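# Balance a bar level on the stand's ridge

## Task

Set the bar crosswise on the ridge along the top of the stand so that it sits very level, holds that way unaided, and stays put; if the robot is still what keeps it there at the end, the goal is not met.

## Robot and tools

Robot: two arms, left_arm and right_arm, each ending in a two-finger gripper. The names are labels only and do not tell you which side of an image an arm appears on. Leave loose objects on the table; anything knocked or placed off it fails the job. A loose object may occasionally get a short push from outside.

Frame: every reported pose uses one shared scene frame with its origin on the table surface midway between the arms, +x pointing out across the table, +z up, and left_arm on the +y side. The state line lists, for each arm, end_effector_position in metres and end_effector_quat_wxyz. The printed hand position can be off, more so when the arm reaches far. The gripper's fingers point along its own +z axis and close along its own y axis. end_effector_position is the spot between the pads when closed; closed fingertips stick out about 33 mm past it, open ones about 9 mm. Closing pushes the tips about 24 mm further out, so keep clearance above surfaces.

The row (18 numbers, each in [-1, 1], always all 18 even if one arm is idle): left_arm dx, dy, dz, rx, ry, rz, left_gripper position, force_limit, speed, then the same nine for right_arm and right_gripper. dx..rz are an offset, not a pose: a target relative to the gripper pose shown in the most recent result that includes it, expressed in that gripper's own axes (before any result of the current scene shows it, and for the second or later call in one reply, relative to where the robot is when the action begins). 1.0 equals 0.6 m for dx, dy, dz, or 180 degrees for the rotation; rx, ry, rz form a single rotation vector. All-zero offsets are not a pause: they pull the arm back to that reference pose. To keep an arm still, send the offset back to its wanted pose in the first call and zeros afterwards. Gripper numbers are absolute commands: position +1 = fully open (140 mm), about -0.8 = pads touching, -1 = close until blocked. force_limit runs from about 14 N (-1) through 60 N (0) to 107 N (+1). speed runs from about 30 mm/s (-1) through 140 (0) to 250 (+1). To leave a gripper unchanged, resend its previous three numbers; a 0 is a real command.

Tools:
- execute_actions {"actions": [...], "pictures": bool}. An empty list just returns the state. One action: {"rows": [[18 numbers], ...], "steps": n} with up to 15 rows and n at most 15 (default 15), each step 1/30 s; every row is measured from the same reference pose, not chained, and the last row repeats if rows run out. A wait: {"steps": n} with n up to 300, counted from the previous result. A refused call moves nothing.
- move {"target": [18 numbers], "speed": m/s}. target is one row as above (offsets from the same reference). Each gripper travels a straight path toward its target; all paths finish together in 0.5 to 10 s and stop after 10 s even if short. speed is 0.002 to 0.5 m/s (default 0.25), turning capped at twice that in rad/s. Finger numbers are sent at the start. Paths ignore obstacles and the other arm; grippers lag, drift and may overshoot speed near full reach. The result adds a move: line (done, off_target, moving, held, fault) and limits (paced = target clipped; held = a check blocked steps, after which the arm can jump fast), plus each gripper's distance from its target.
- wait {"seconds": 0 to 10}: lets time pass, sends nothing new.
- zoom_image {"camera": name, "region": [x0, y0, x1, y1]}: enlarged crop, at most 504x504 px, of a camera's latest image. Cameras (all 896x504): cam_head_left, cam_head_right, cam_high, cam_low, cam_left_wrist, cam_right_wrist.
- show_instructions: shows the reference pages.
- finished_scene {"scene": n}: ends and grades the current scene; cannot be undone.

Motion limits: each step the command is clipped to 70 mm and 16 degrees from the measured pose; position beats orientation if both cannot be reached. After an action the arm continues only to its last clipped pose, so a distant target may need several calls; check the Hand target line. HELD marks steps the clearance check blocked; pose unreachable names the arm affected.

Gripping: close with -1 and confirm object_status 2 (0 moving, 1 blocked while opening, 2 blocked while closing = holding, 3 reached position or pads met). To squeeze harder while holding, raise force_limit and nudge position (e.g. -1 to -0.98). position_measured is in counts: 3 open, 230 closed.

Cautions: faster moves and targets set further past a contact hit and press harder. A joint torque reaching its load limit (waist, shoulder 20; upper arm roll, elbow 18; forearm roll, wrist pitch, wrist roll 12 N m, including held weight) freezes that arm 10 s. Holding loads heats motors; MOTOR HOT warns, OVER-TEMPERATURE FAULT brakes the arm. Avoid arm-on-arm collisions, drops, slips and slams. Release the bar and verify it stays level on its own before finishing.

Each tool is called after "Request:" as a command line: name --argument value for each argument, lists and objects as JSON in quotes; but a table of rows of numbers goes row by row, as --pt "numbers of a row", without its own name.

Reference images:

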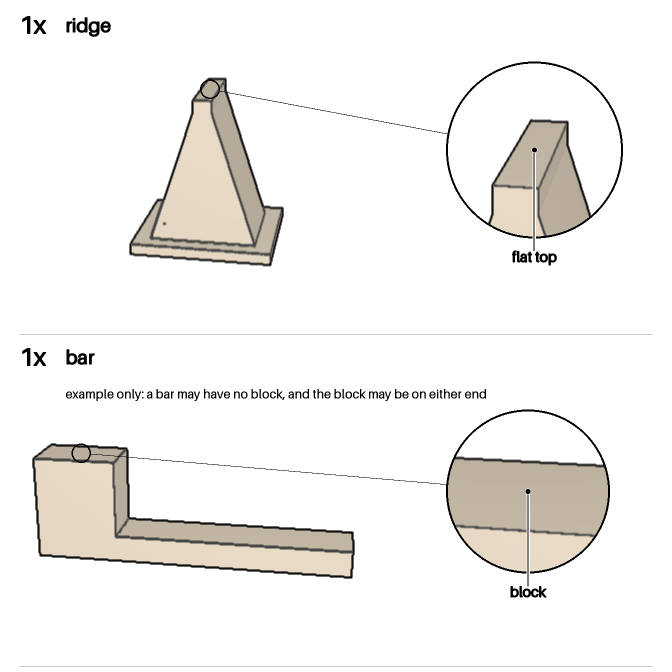

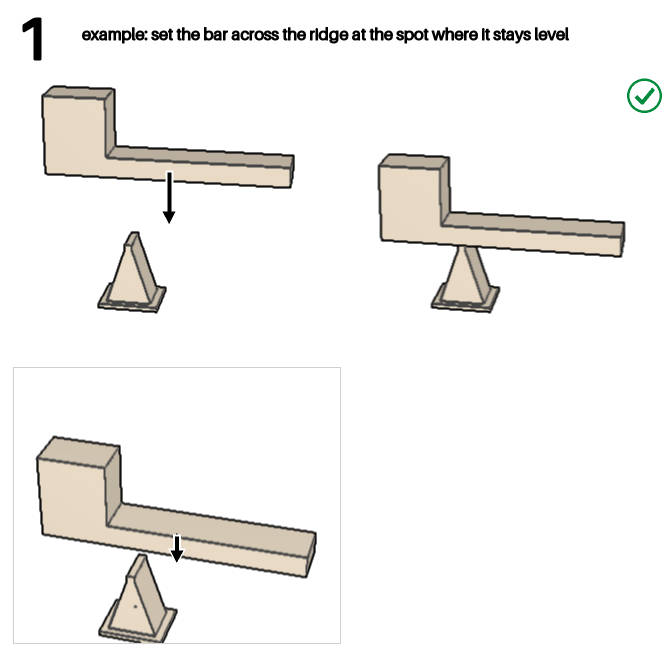

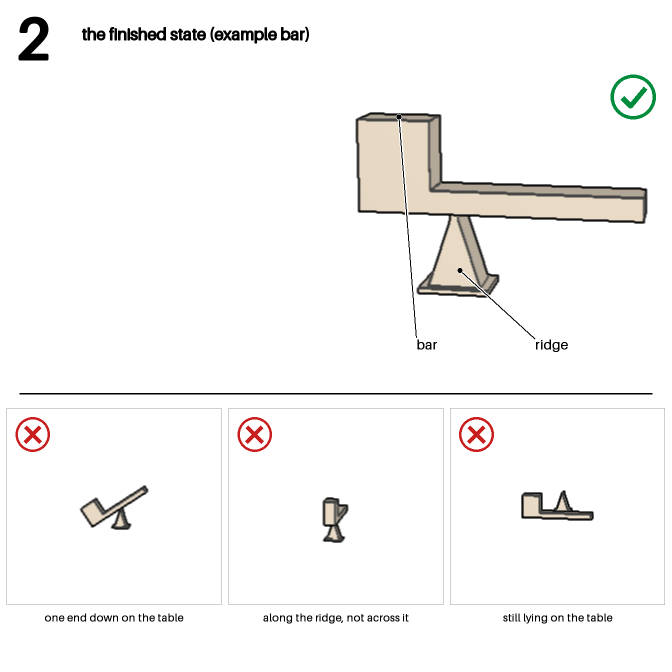

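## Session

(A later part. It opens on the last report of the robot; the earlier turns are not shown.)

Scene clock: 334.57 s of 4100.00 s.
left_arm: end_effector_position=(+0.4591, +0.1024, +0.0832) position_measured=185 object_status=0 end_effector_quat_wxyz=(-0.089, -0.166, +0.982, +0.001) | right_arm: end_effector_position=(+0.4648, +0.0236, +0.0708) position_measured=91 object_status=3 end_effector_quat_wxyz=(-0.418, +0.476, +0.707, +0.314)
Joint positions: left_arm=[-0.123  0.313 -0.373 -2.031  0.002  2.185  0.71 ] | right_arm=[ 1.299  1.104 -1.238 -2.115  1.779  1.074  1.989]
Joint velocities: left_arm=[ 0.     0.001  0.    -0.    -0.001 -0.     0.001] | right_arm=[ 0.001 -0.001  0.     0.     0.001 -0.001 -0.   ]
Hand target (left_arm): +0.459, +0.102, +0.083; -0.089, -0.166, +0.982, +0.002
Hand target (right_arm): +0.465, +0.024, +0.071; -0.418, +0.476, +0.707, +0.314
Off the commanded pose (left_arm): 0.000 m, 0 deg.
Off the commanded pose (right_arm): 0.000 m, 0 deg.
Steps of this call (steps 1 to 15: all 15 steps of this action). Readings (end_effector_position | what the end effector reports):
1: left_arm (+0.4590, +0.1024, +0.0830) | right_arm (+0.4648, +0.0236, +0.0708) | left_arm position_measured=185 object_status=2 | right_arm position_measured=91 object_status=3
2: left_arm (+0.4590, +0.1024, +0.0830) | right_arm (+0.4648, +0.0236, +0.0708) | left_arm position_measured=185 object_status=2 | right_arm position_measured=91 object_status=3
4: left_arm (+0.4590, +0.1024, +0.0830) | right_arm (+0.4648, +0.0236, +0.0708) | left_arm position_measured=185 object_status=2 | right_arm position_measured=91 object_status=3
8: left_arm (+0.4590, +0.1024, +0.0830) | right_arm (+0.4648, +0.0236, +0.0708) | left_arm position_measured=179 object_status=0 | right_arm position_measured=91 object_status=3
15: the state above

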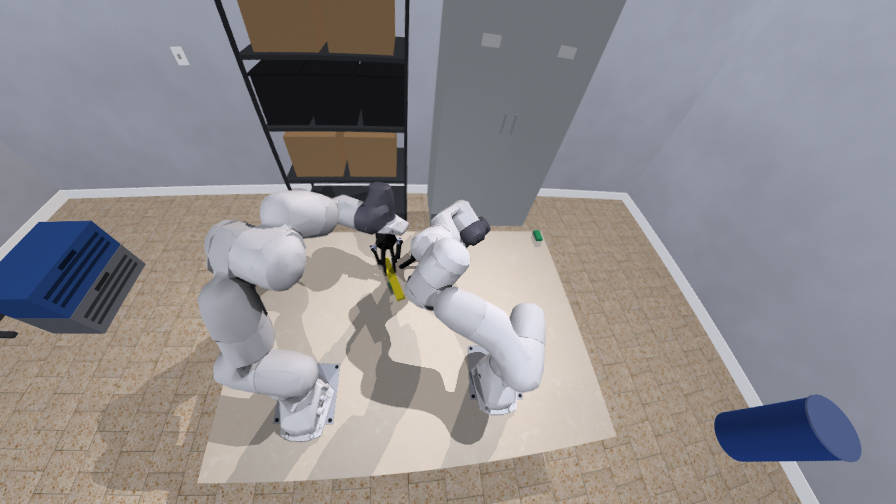

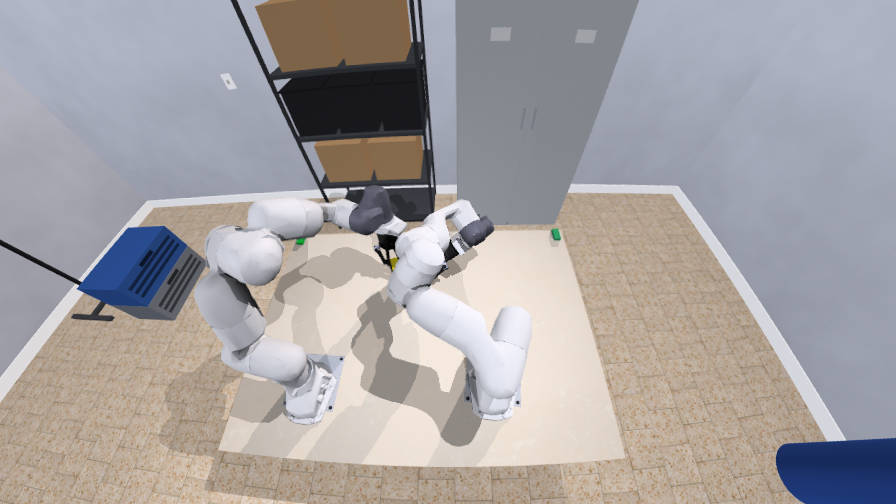

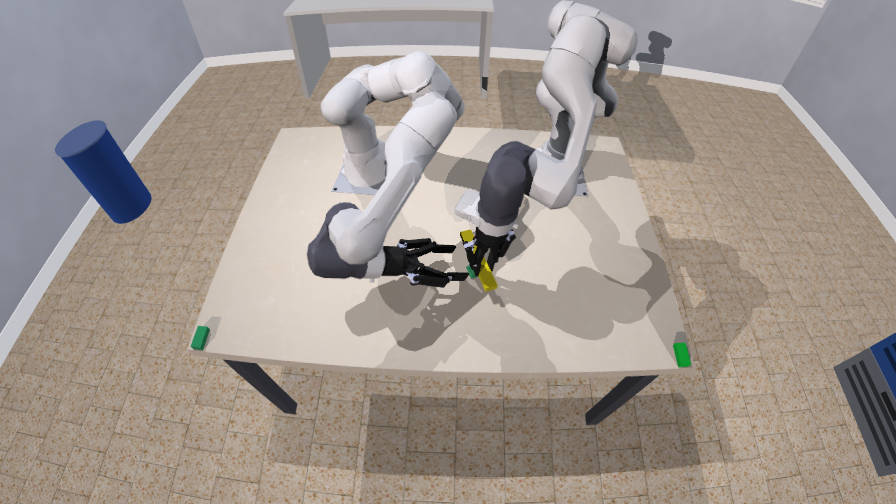

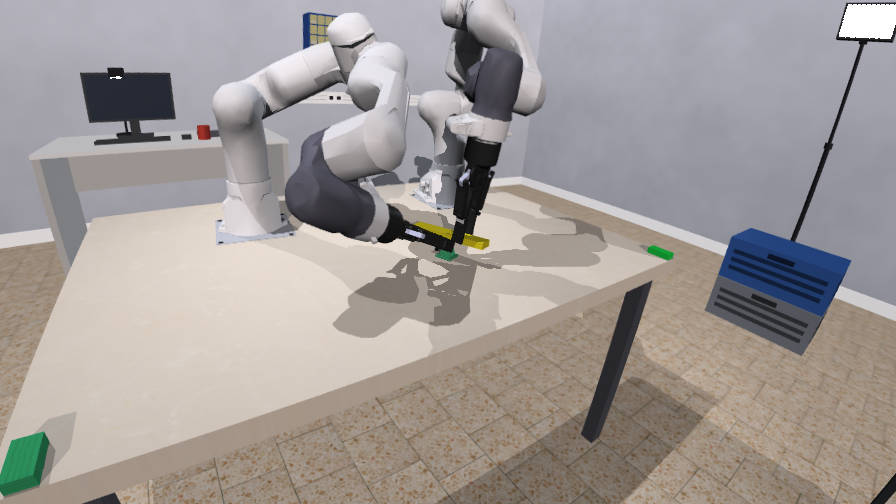

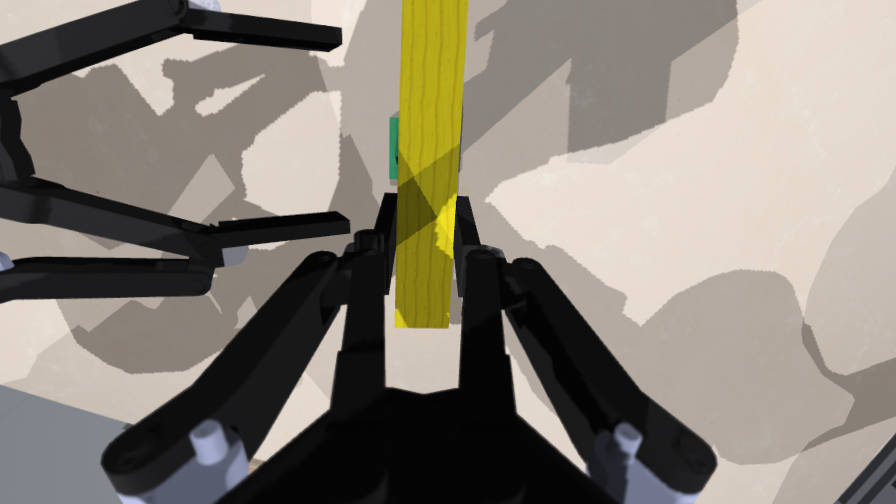

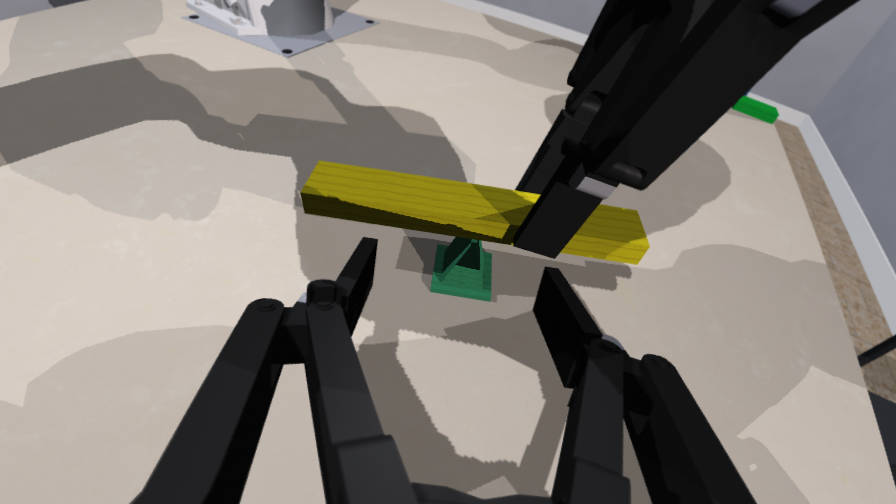

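Request:
move --target '[0,0,-0.004,0,0.014,0,-1,0,-0.3,0,0,0,0,0,0,0.3,0,0]' --speed 0.005

Request:
move --target '[-0.008,0,-0.001,0,0,0,-1,0,-0.3,0,0,0,0,0,0,0.3,0,0]' --speed 0.005

Request:
move --target '[-0.001,0,0.006,0,0,0,-1,0,-0.3,0,0,0,0,0,0,0.3,0,0]' --speed 0.004

Scene clock: 348.73 s of 4100.00 s.
left_arm: end_effector_position=(+0.4600, +0.1034, +0.0853) position_measured=185 object_status=2 end_effector_quat_wxyz=(-0.109, -0.167, +0.980, -0.001) | right_arm: end_effector_position=(+0.4648, +0.0236, +0.0708) position_measured=91 object_status=3 end_effector_quat_wxyz=(-0.418, +0.476, +0.707, +0.314)
Joint positions: left_arm=[-0.107  0.336 -0.377 -1.992 -0.02   2.138  0.733] | right_arm=[ 1.299  1.104 -1.238 -2.115  1.779  1.074  1.989]
Joint velocities: left_arm=[ 0.001  0.001 -0.001  0.001 -0.001 -0.003  0.003] | right_arm=[-0.001 -0.    -0.001 -0.001  0.001 -0.     0.001]
Hand target (left_arm): +0.459, +0.102, +0.086; -0.110, -0.166, +0.980, -0.003
Hand target (right_arm): +0.465, +0.024, +0.071; -0.418, +0.476, +0.707, +0.314
Off the commanded pose (left_arm): 0.001 m, 0 deg.
Off the commanded pose (right_arm): 0.000 m, 0 deg.
After step 90, 6.53 s passed at rest.
move: done

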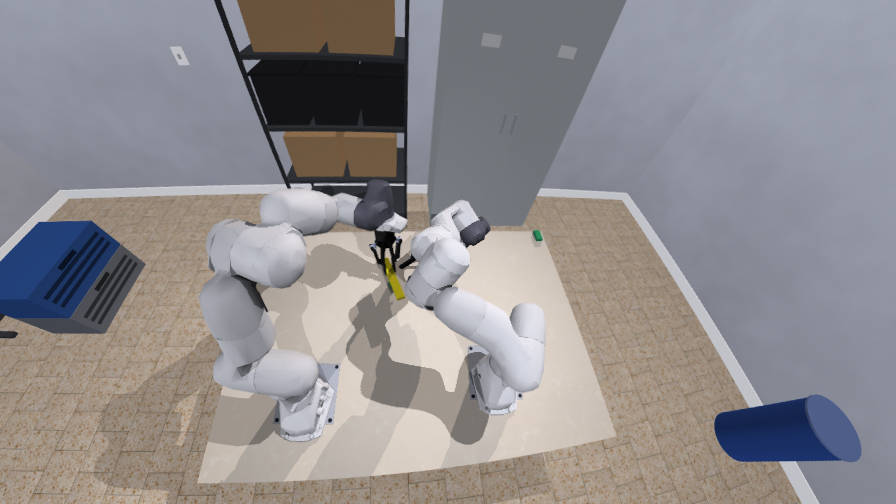

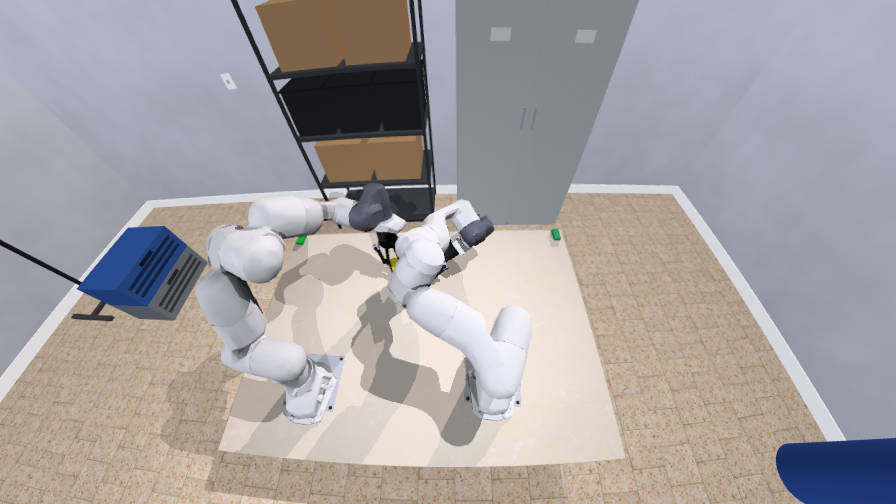

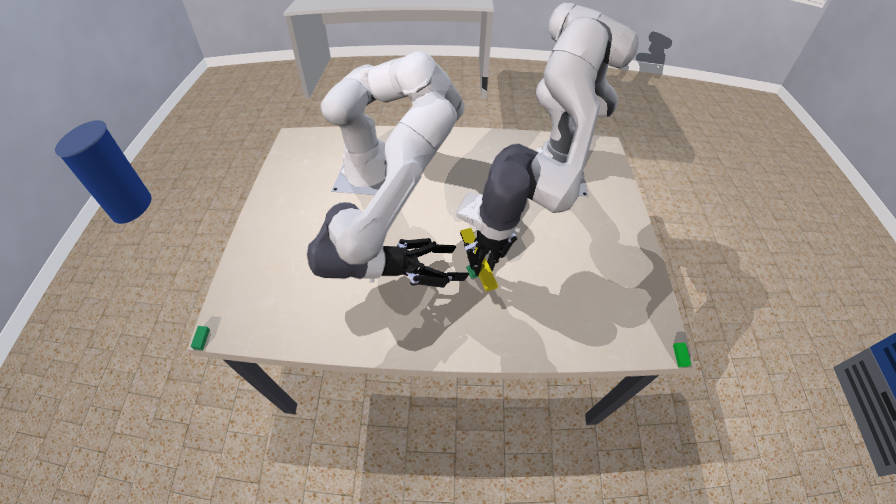

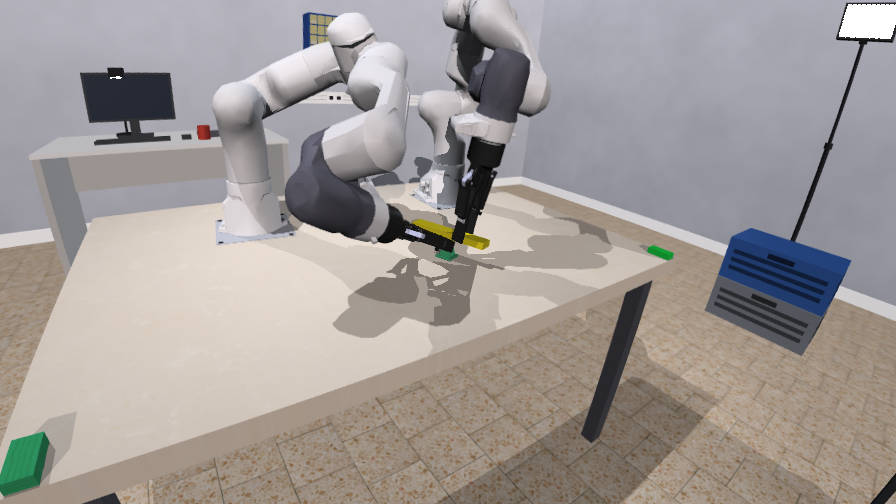

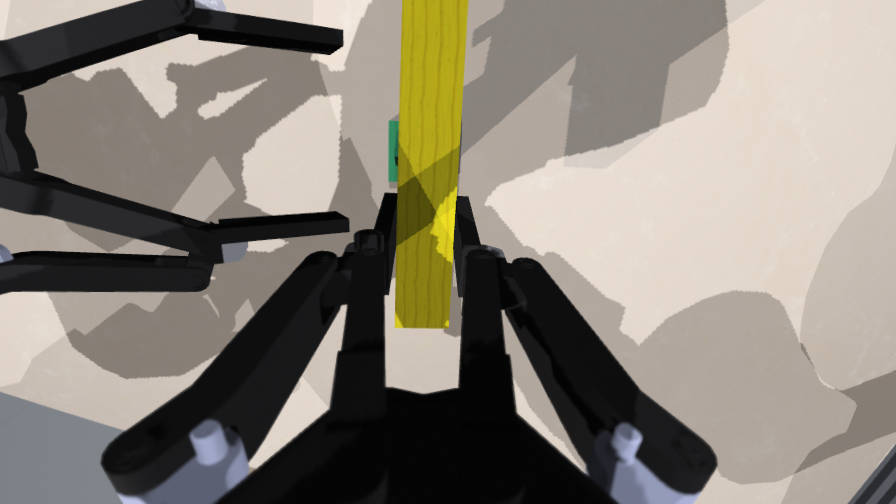

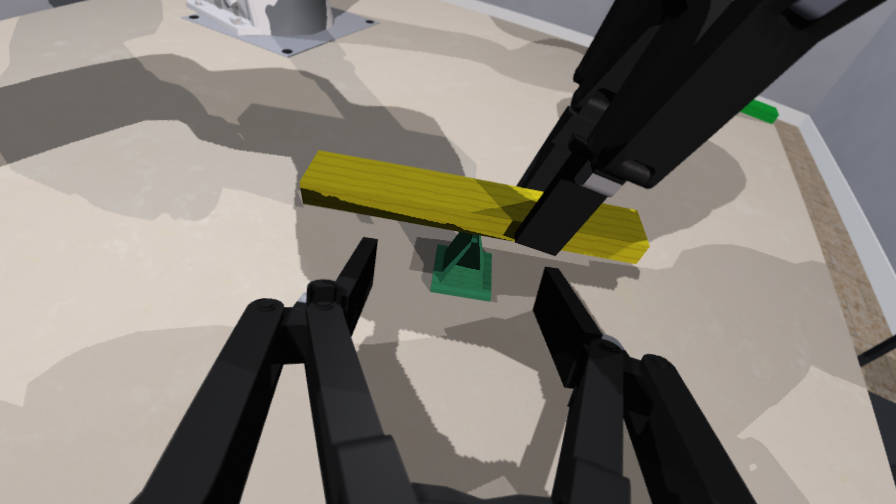

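Scene clock: 349.93 s of 4100.00 s.
left_arm: end_effector_position=(+0.4635, +0.1032, +0.0848) position_measured=185 object_status=2 end_effector_quat_wxyz=(-0.109, -0.169, +0.980, -0.002) | right_arm: end_effector_position=(+0.4648, +0.0236, +0.0708) position_measured=91 object_status=3 end_effector_quat_wxyz=(-0.418, +0.476, +0.707, +0.314)
Joint positions: left_arm=[-0.107  0.344 -0.374 -1.981 -0.02   2.136  0.733] | right_arm=[ 1.299  1.104 -1.238 -2.115  1.779  1.074  1.989]
Joint velocities: left_arm=[-0.    -0.     0.     0.001  0.    -0.    -0.001] | right_arm=[ 0.     0.001 -0.002  0.001  0.     0.     0.   ]
Hand target (left_arm): +0.465, +0.105, +0.085; -0.109, -0.167, +0.980, -0.001
Hand target (right_arm): +0.465, +0.024, +0.071; -0.418, +0.476, +0.707, +0.314
Off the commanded pose (left_arm): 0.002 m, 0 deg.
Off the commanded pose (right_arm): 0.000 m, 0 deg.
move: done

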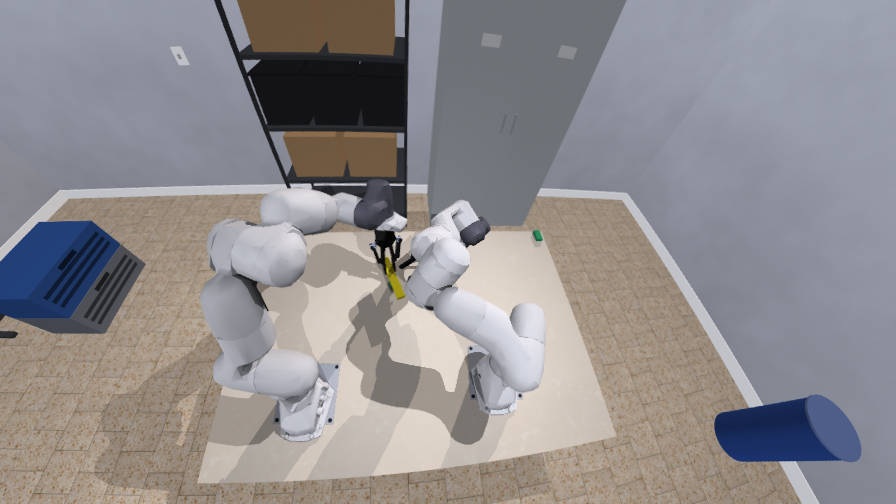

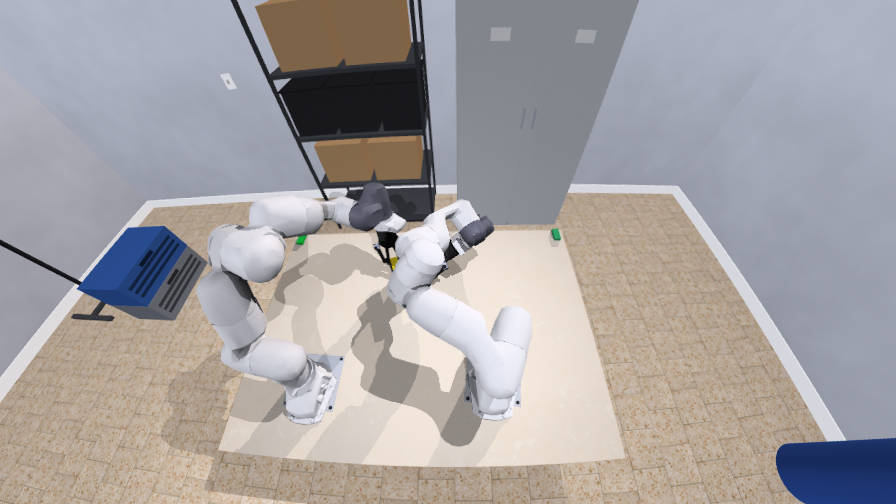

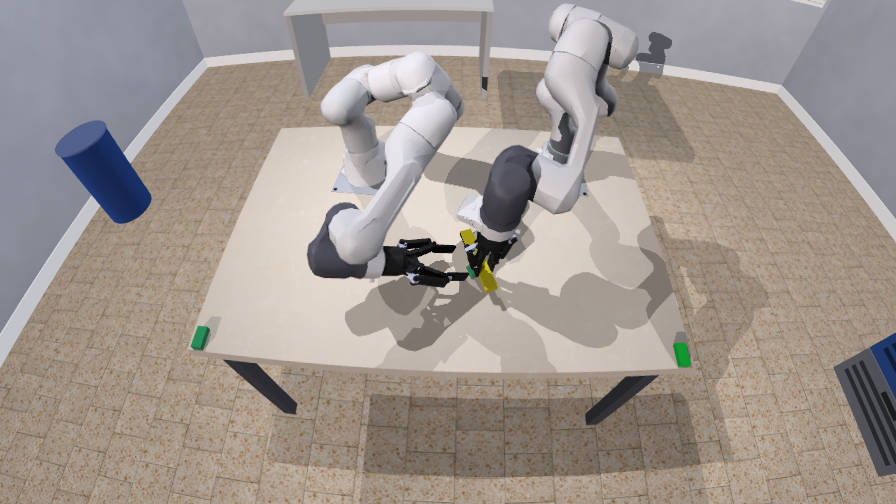

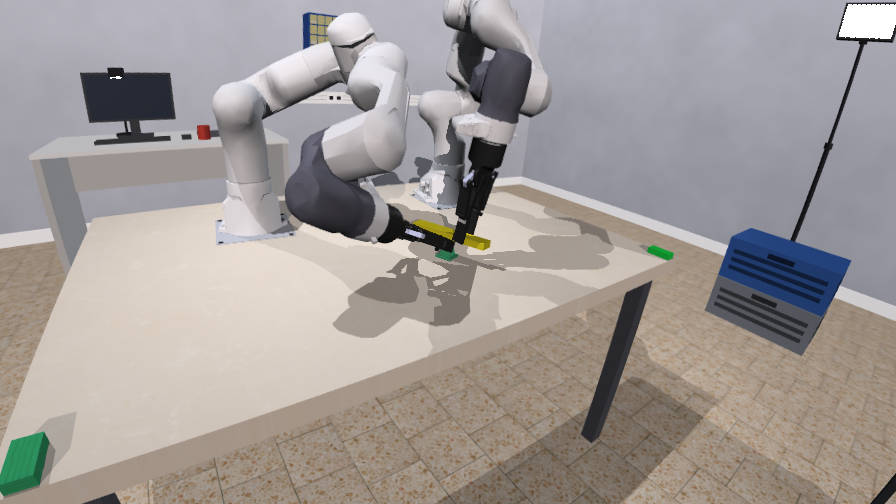

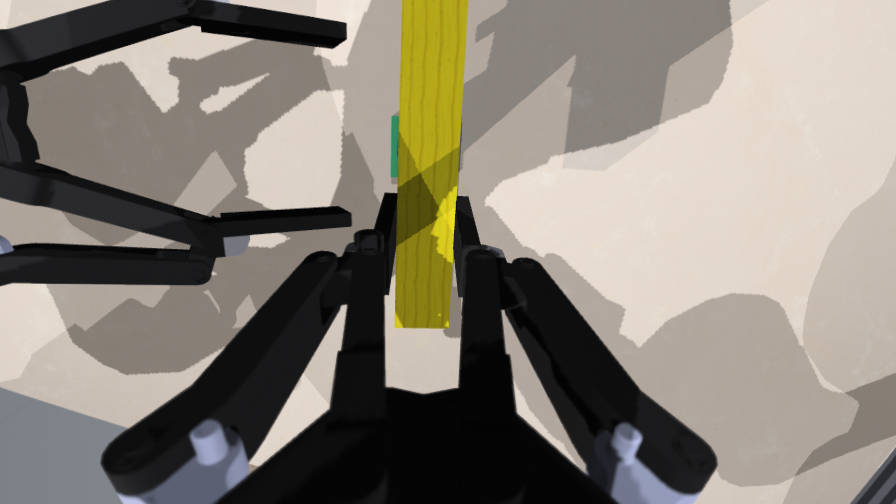

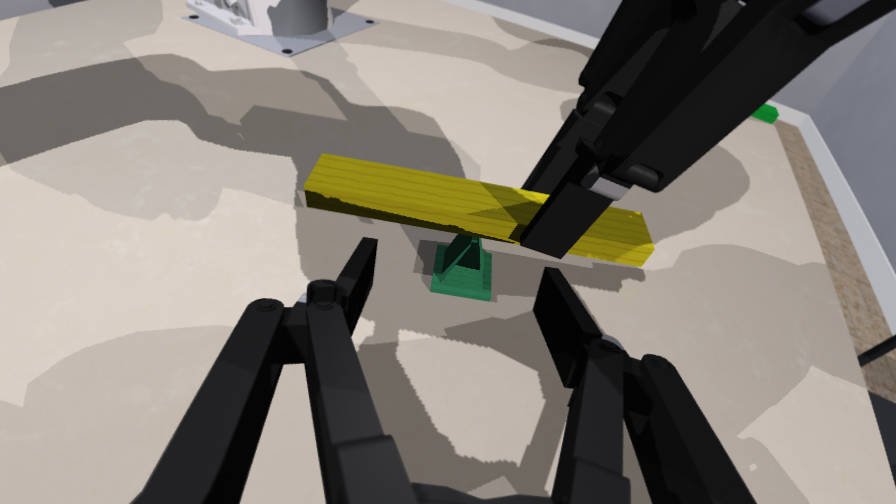

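Scene clock: 351.07 s of 4100.00 s.
left_arm: end_effector_position=(+0.4629, +0.1030, +0.0818) position_measured=185 object_status=2 end_effector_quat_wxyz=(-0.110, -0.169, +0.980, -0.003) | right_arm: end_effector_position=(+0.4648, +0.0236, +0.0708) position_measured=91 object_status=3 end_effector_quat_wxyz=(-0.418, +0.476, +0.707, +0.314)
Joint positions: left_arm=[-0.107  0.349 -0.374 -1.983 -0.02   2.141  0.733] | right_arm=[ 1.299  1.104 -1.238 -2.115  1.779  1.074  1.989]
Joint velocities: left_arm=[-0.    -0.     0.    -0.     0.     0.002 -0.001] | right_arm=[ 0.    -0.     0.001 -0.001 -0.001  0.001 -0.002]
Hand target (left_arm): +0.463, +0.103, +0.081; -0.109, -0.169, +0.980, -0.002
Hand target (right_arm): +0.465, +0.024, +0.071; -0.418, +0.476, +0.707, +0.314
Off the commanded pose (left_arm): 0.001 m, 0 deg.
Off the commanded pose (right_arm): 0.000 m, 0 deg.
move: done

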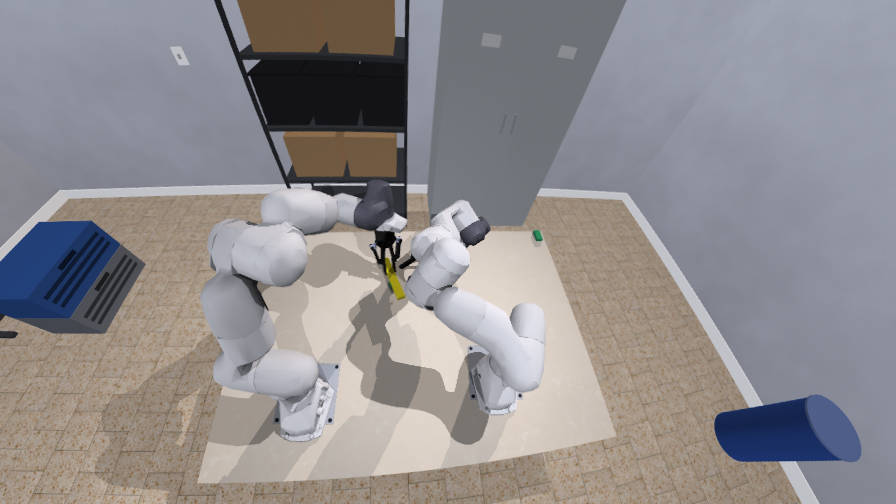

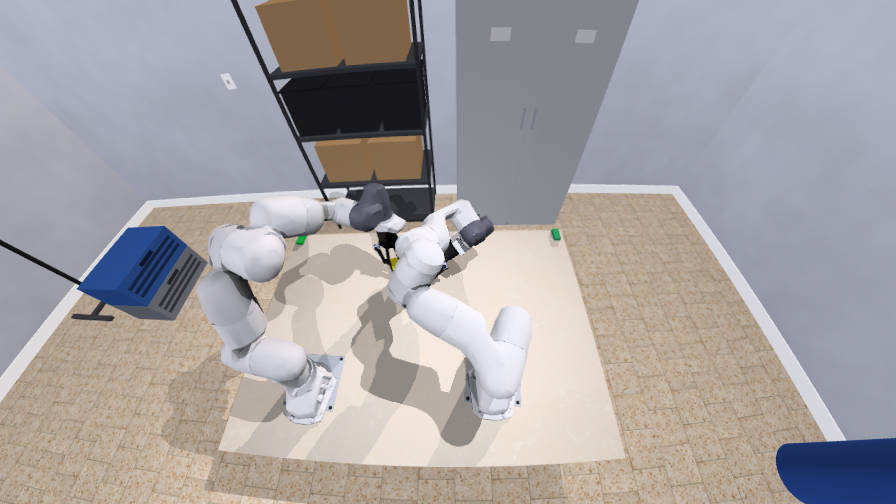

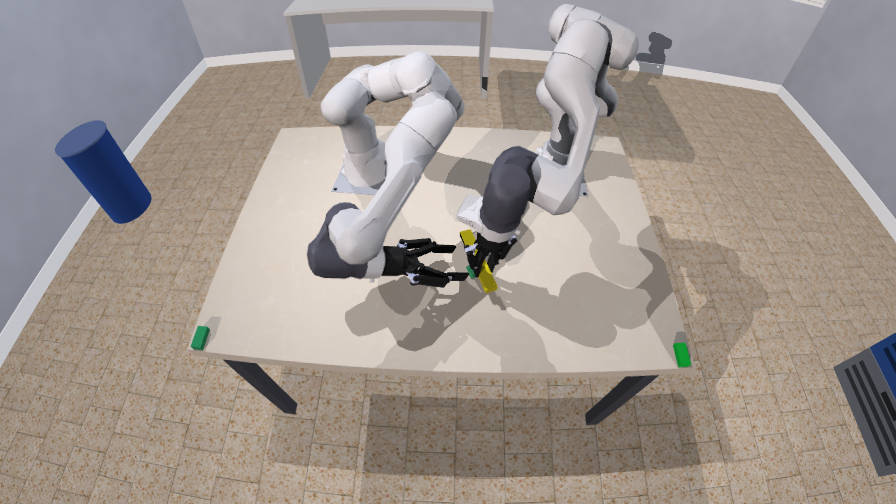

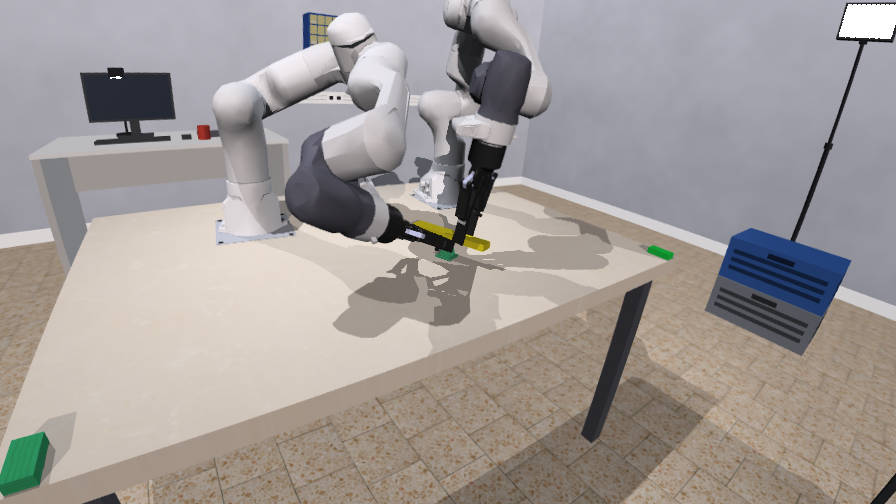

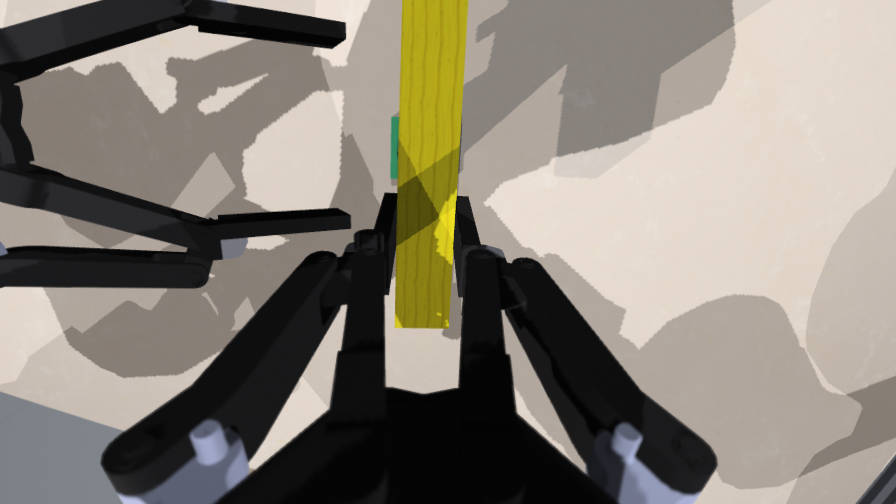

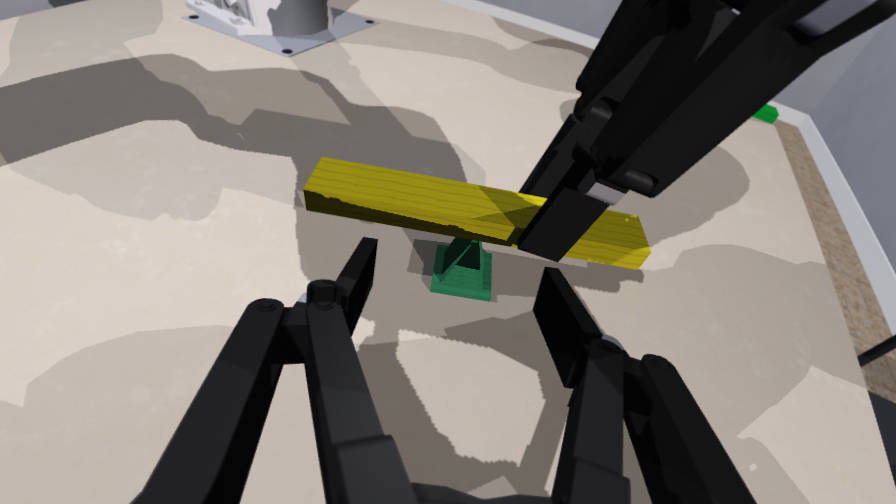

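Centre ≈477. Test.

Request:
execute_actions --actions '[{"rows":[[0,0,0,0,0,0,-1,0,-0.3,0,0,0,0,0,0,0.3,0,0],[0,0,0,0,0,0,-1,0,-0.3,0,0,0,0,0,0,0.3,0,0],[0,0,0,0,0,0,-0.4,0,-0.5,0,0,0,0,0,0,0.3,0,0],[0,0,0,0,0,0,-0.4,0,-0.5,0,0,0,0,0,0,0.3,0,0],[0,0,0,0,0,0,-0.4,0,-0.5,0,0,0,0,0,0,0.3,0,0],[0,0,0,0,0,0,-0.4,0,-0.5,0,0,0,0,0,0,0.3,0,0],[0,0,0,0,0,0,-0.4,0,-0.5,0,0,0,0,0,0,0.3,0,0],[0,0,0,0,0,0,-1,0,-0.3,0,0,0,0,0,0,0.3,0,0]],"steps":15}]'

Scene clock: 355.70 s of 4100.00 s.
left_arm: end_effector_position=(+0.4631, +0.1029, +0.0820) position_measured=185 object_status=0 end_effector_quat_wxyz=(-0.110, -0.169, +0.980, -0.003) | right_arm: end_effector_position=(+0.4648, +0.0236, +0.0708) position_measured=91 object_status=3 end_effector_quat_wxyz=(-0.418, +0.476, +0.707, +0.314)
Joint positions: left_arm=[-0.107  0.349 -0.374 -1.983 -0.02   2.141  0.733] | right_arm=[ 1.299  1.104 -1.238 -2.115  1.779  1.074  1.989]
Joint velocities: left_arm=[ 0.    -0.    -0.     0.     0.    -0.    -0.001] | right_arm=[ 0.     0.     0.     0.001 -0.    -0.001 -0.001]
Hand target (left_arm): +0.463, +0.103, +0.082; -0.110, -0.169, +0.980, -0.003
Hand target (right_arm): +0.465, +0.024, +0.071; -0.418, +0.476, +0.707, +0.314
Off the commanded pose (left_arm): 0.000 m, 0 deg.
Off the commanded pose (right_arm): 0.000 m, 0 deg.
Steps of this call (steps 1 to 90: nothing new was sent; then 1.13 s passed at rest; steps 91 to 105: all 15 steps of this action). Readings (end_effector_position | what the end effector reports):
91: left_arm (+0.4630, +0.1029, +0.0817) | right_arm (+0.4648, +0.0236, +0.0708) | left_arm position_measured=185 object_status=2 | right_arm position_measured=91 object_status=3
92: left_arm (+0.4630, +0.1029, +0.0817) | right_arm (+0.4648, +0.0236, +0.0708) | left_arm position_measured=185 object_status=2 | right_arm position_measured=91 object_status=3
94: left_arm (+0.4630, +0.1029, +0.0817) | right_arm (+0.4648, +0.0236, +0.0708) | left_arm position_measured=185 object_status=0 | right_arm position_measured=91 object_status=3
98: left_arm (+0.4630, +0.1029, +0.0817) | right_arm (+0.4648, +0.0236, +0.0708) | left_arm position_measured=179 object_status=0 | right_arm position_measured=91 object_status=3
105: the state above

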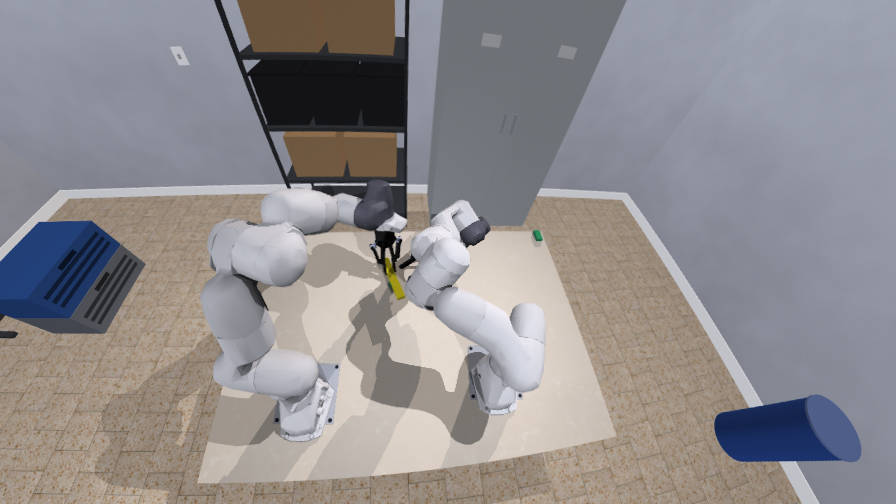

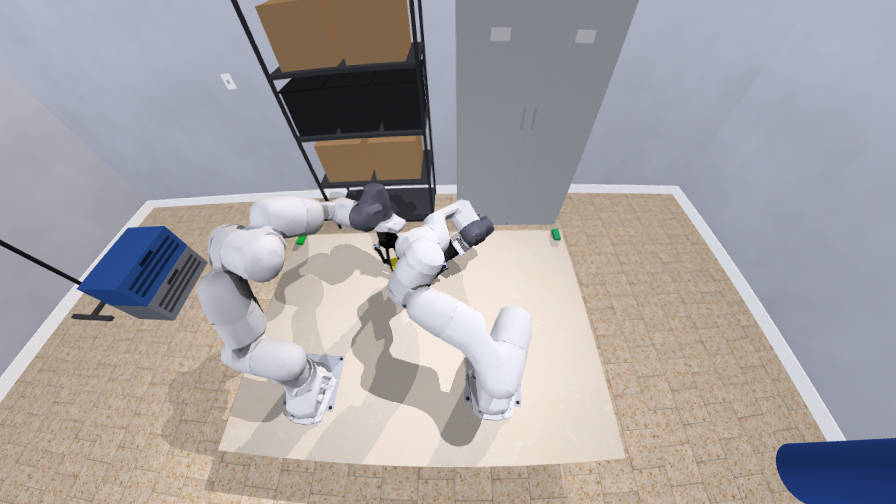

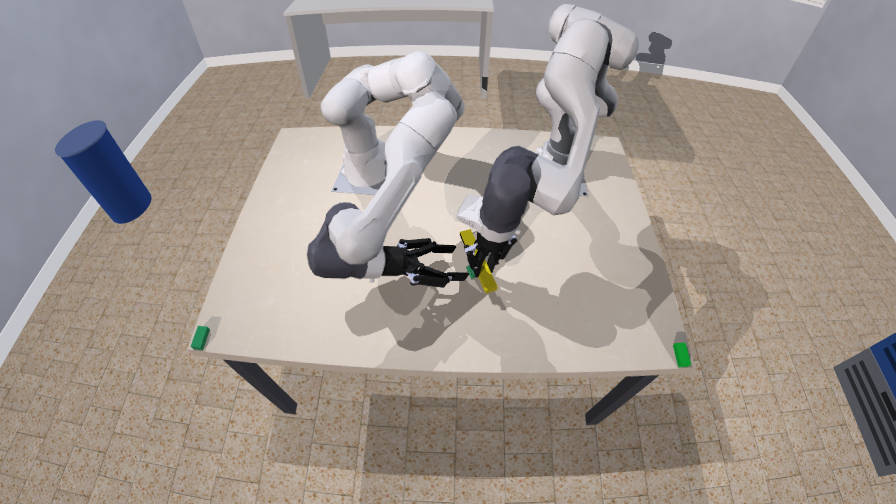

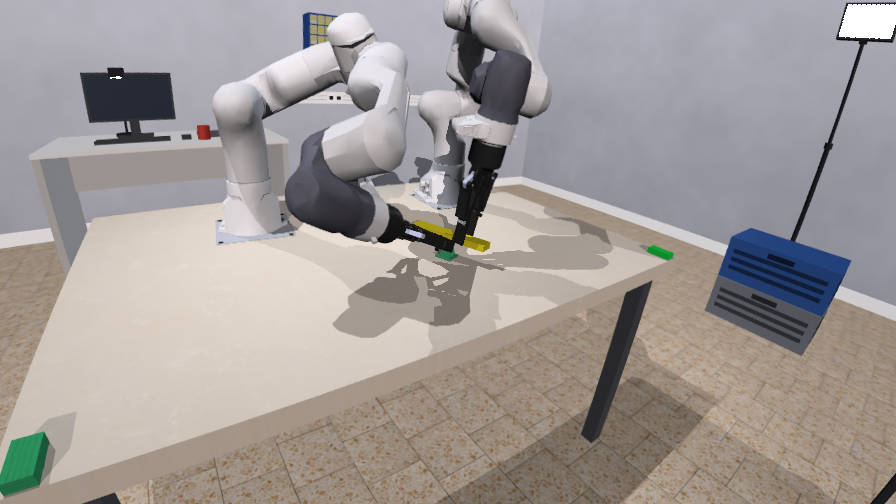

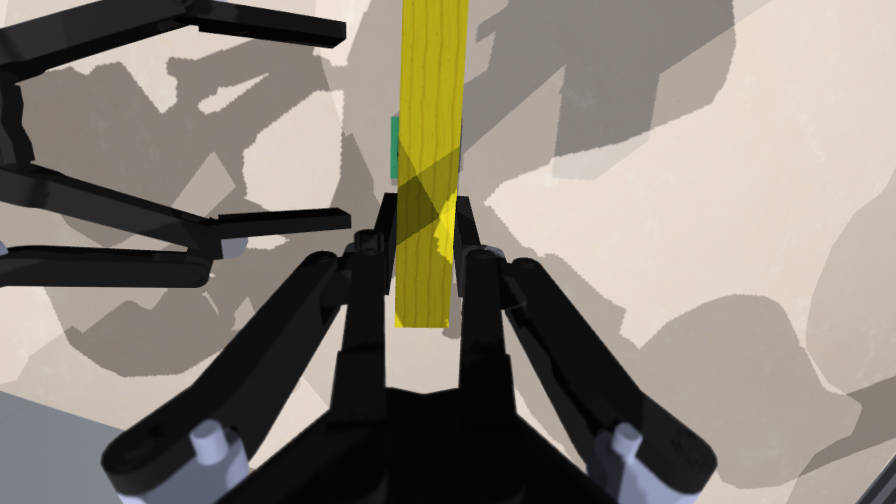

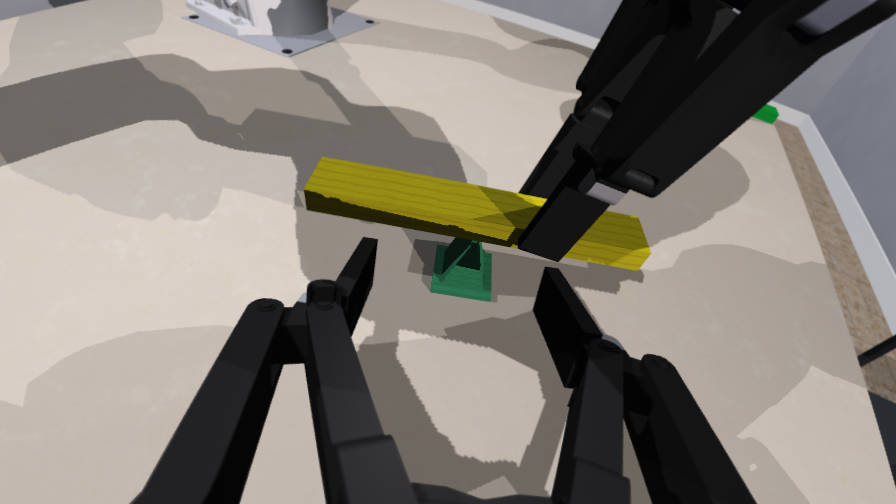

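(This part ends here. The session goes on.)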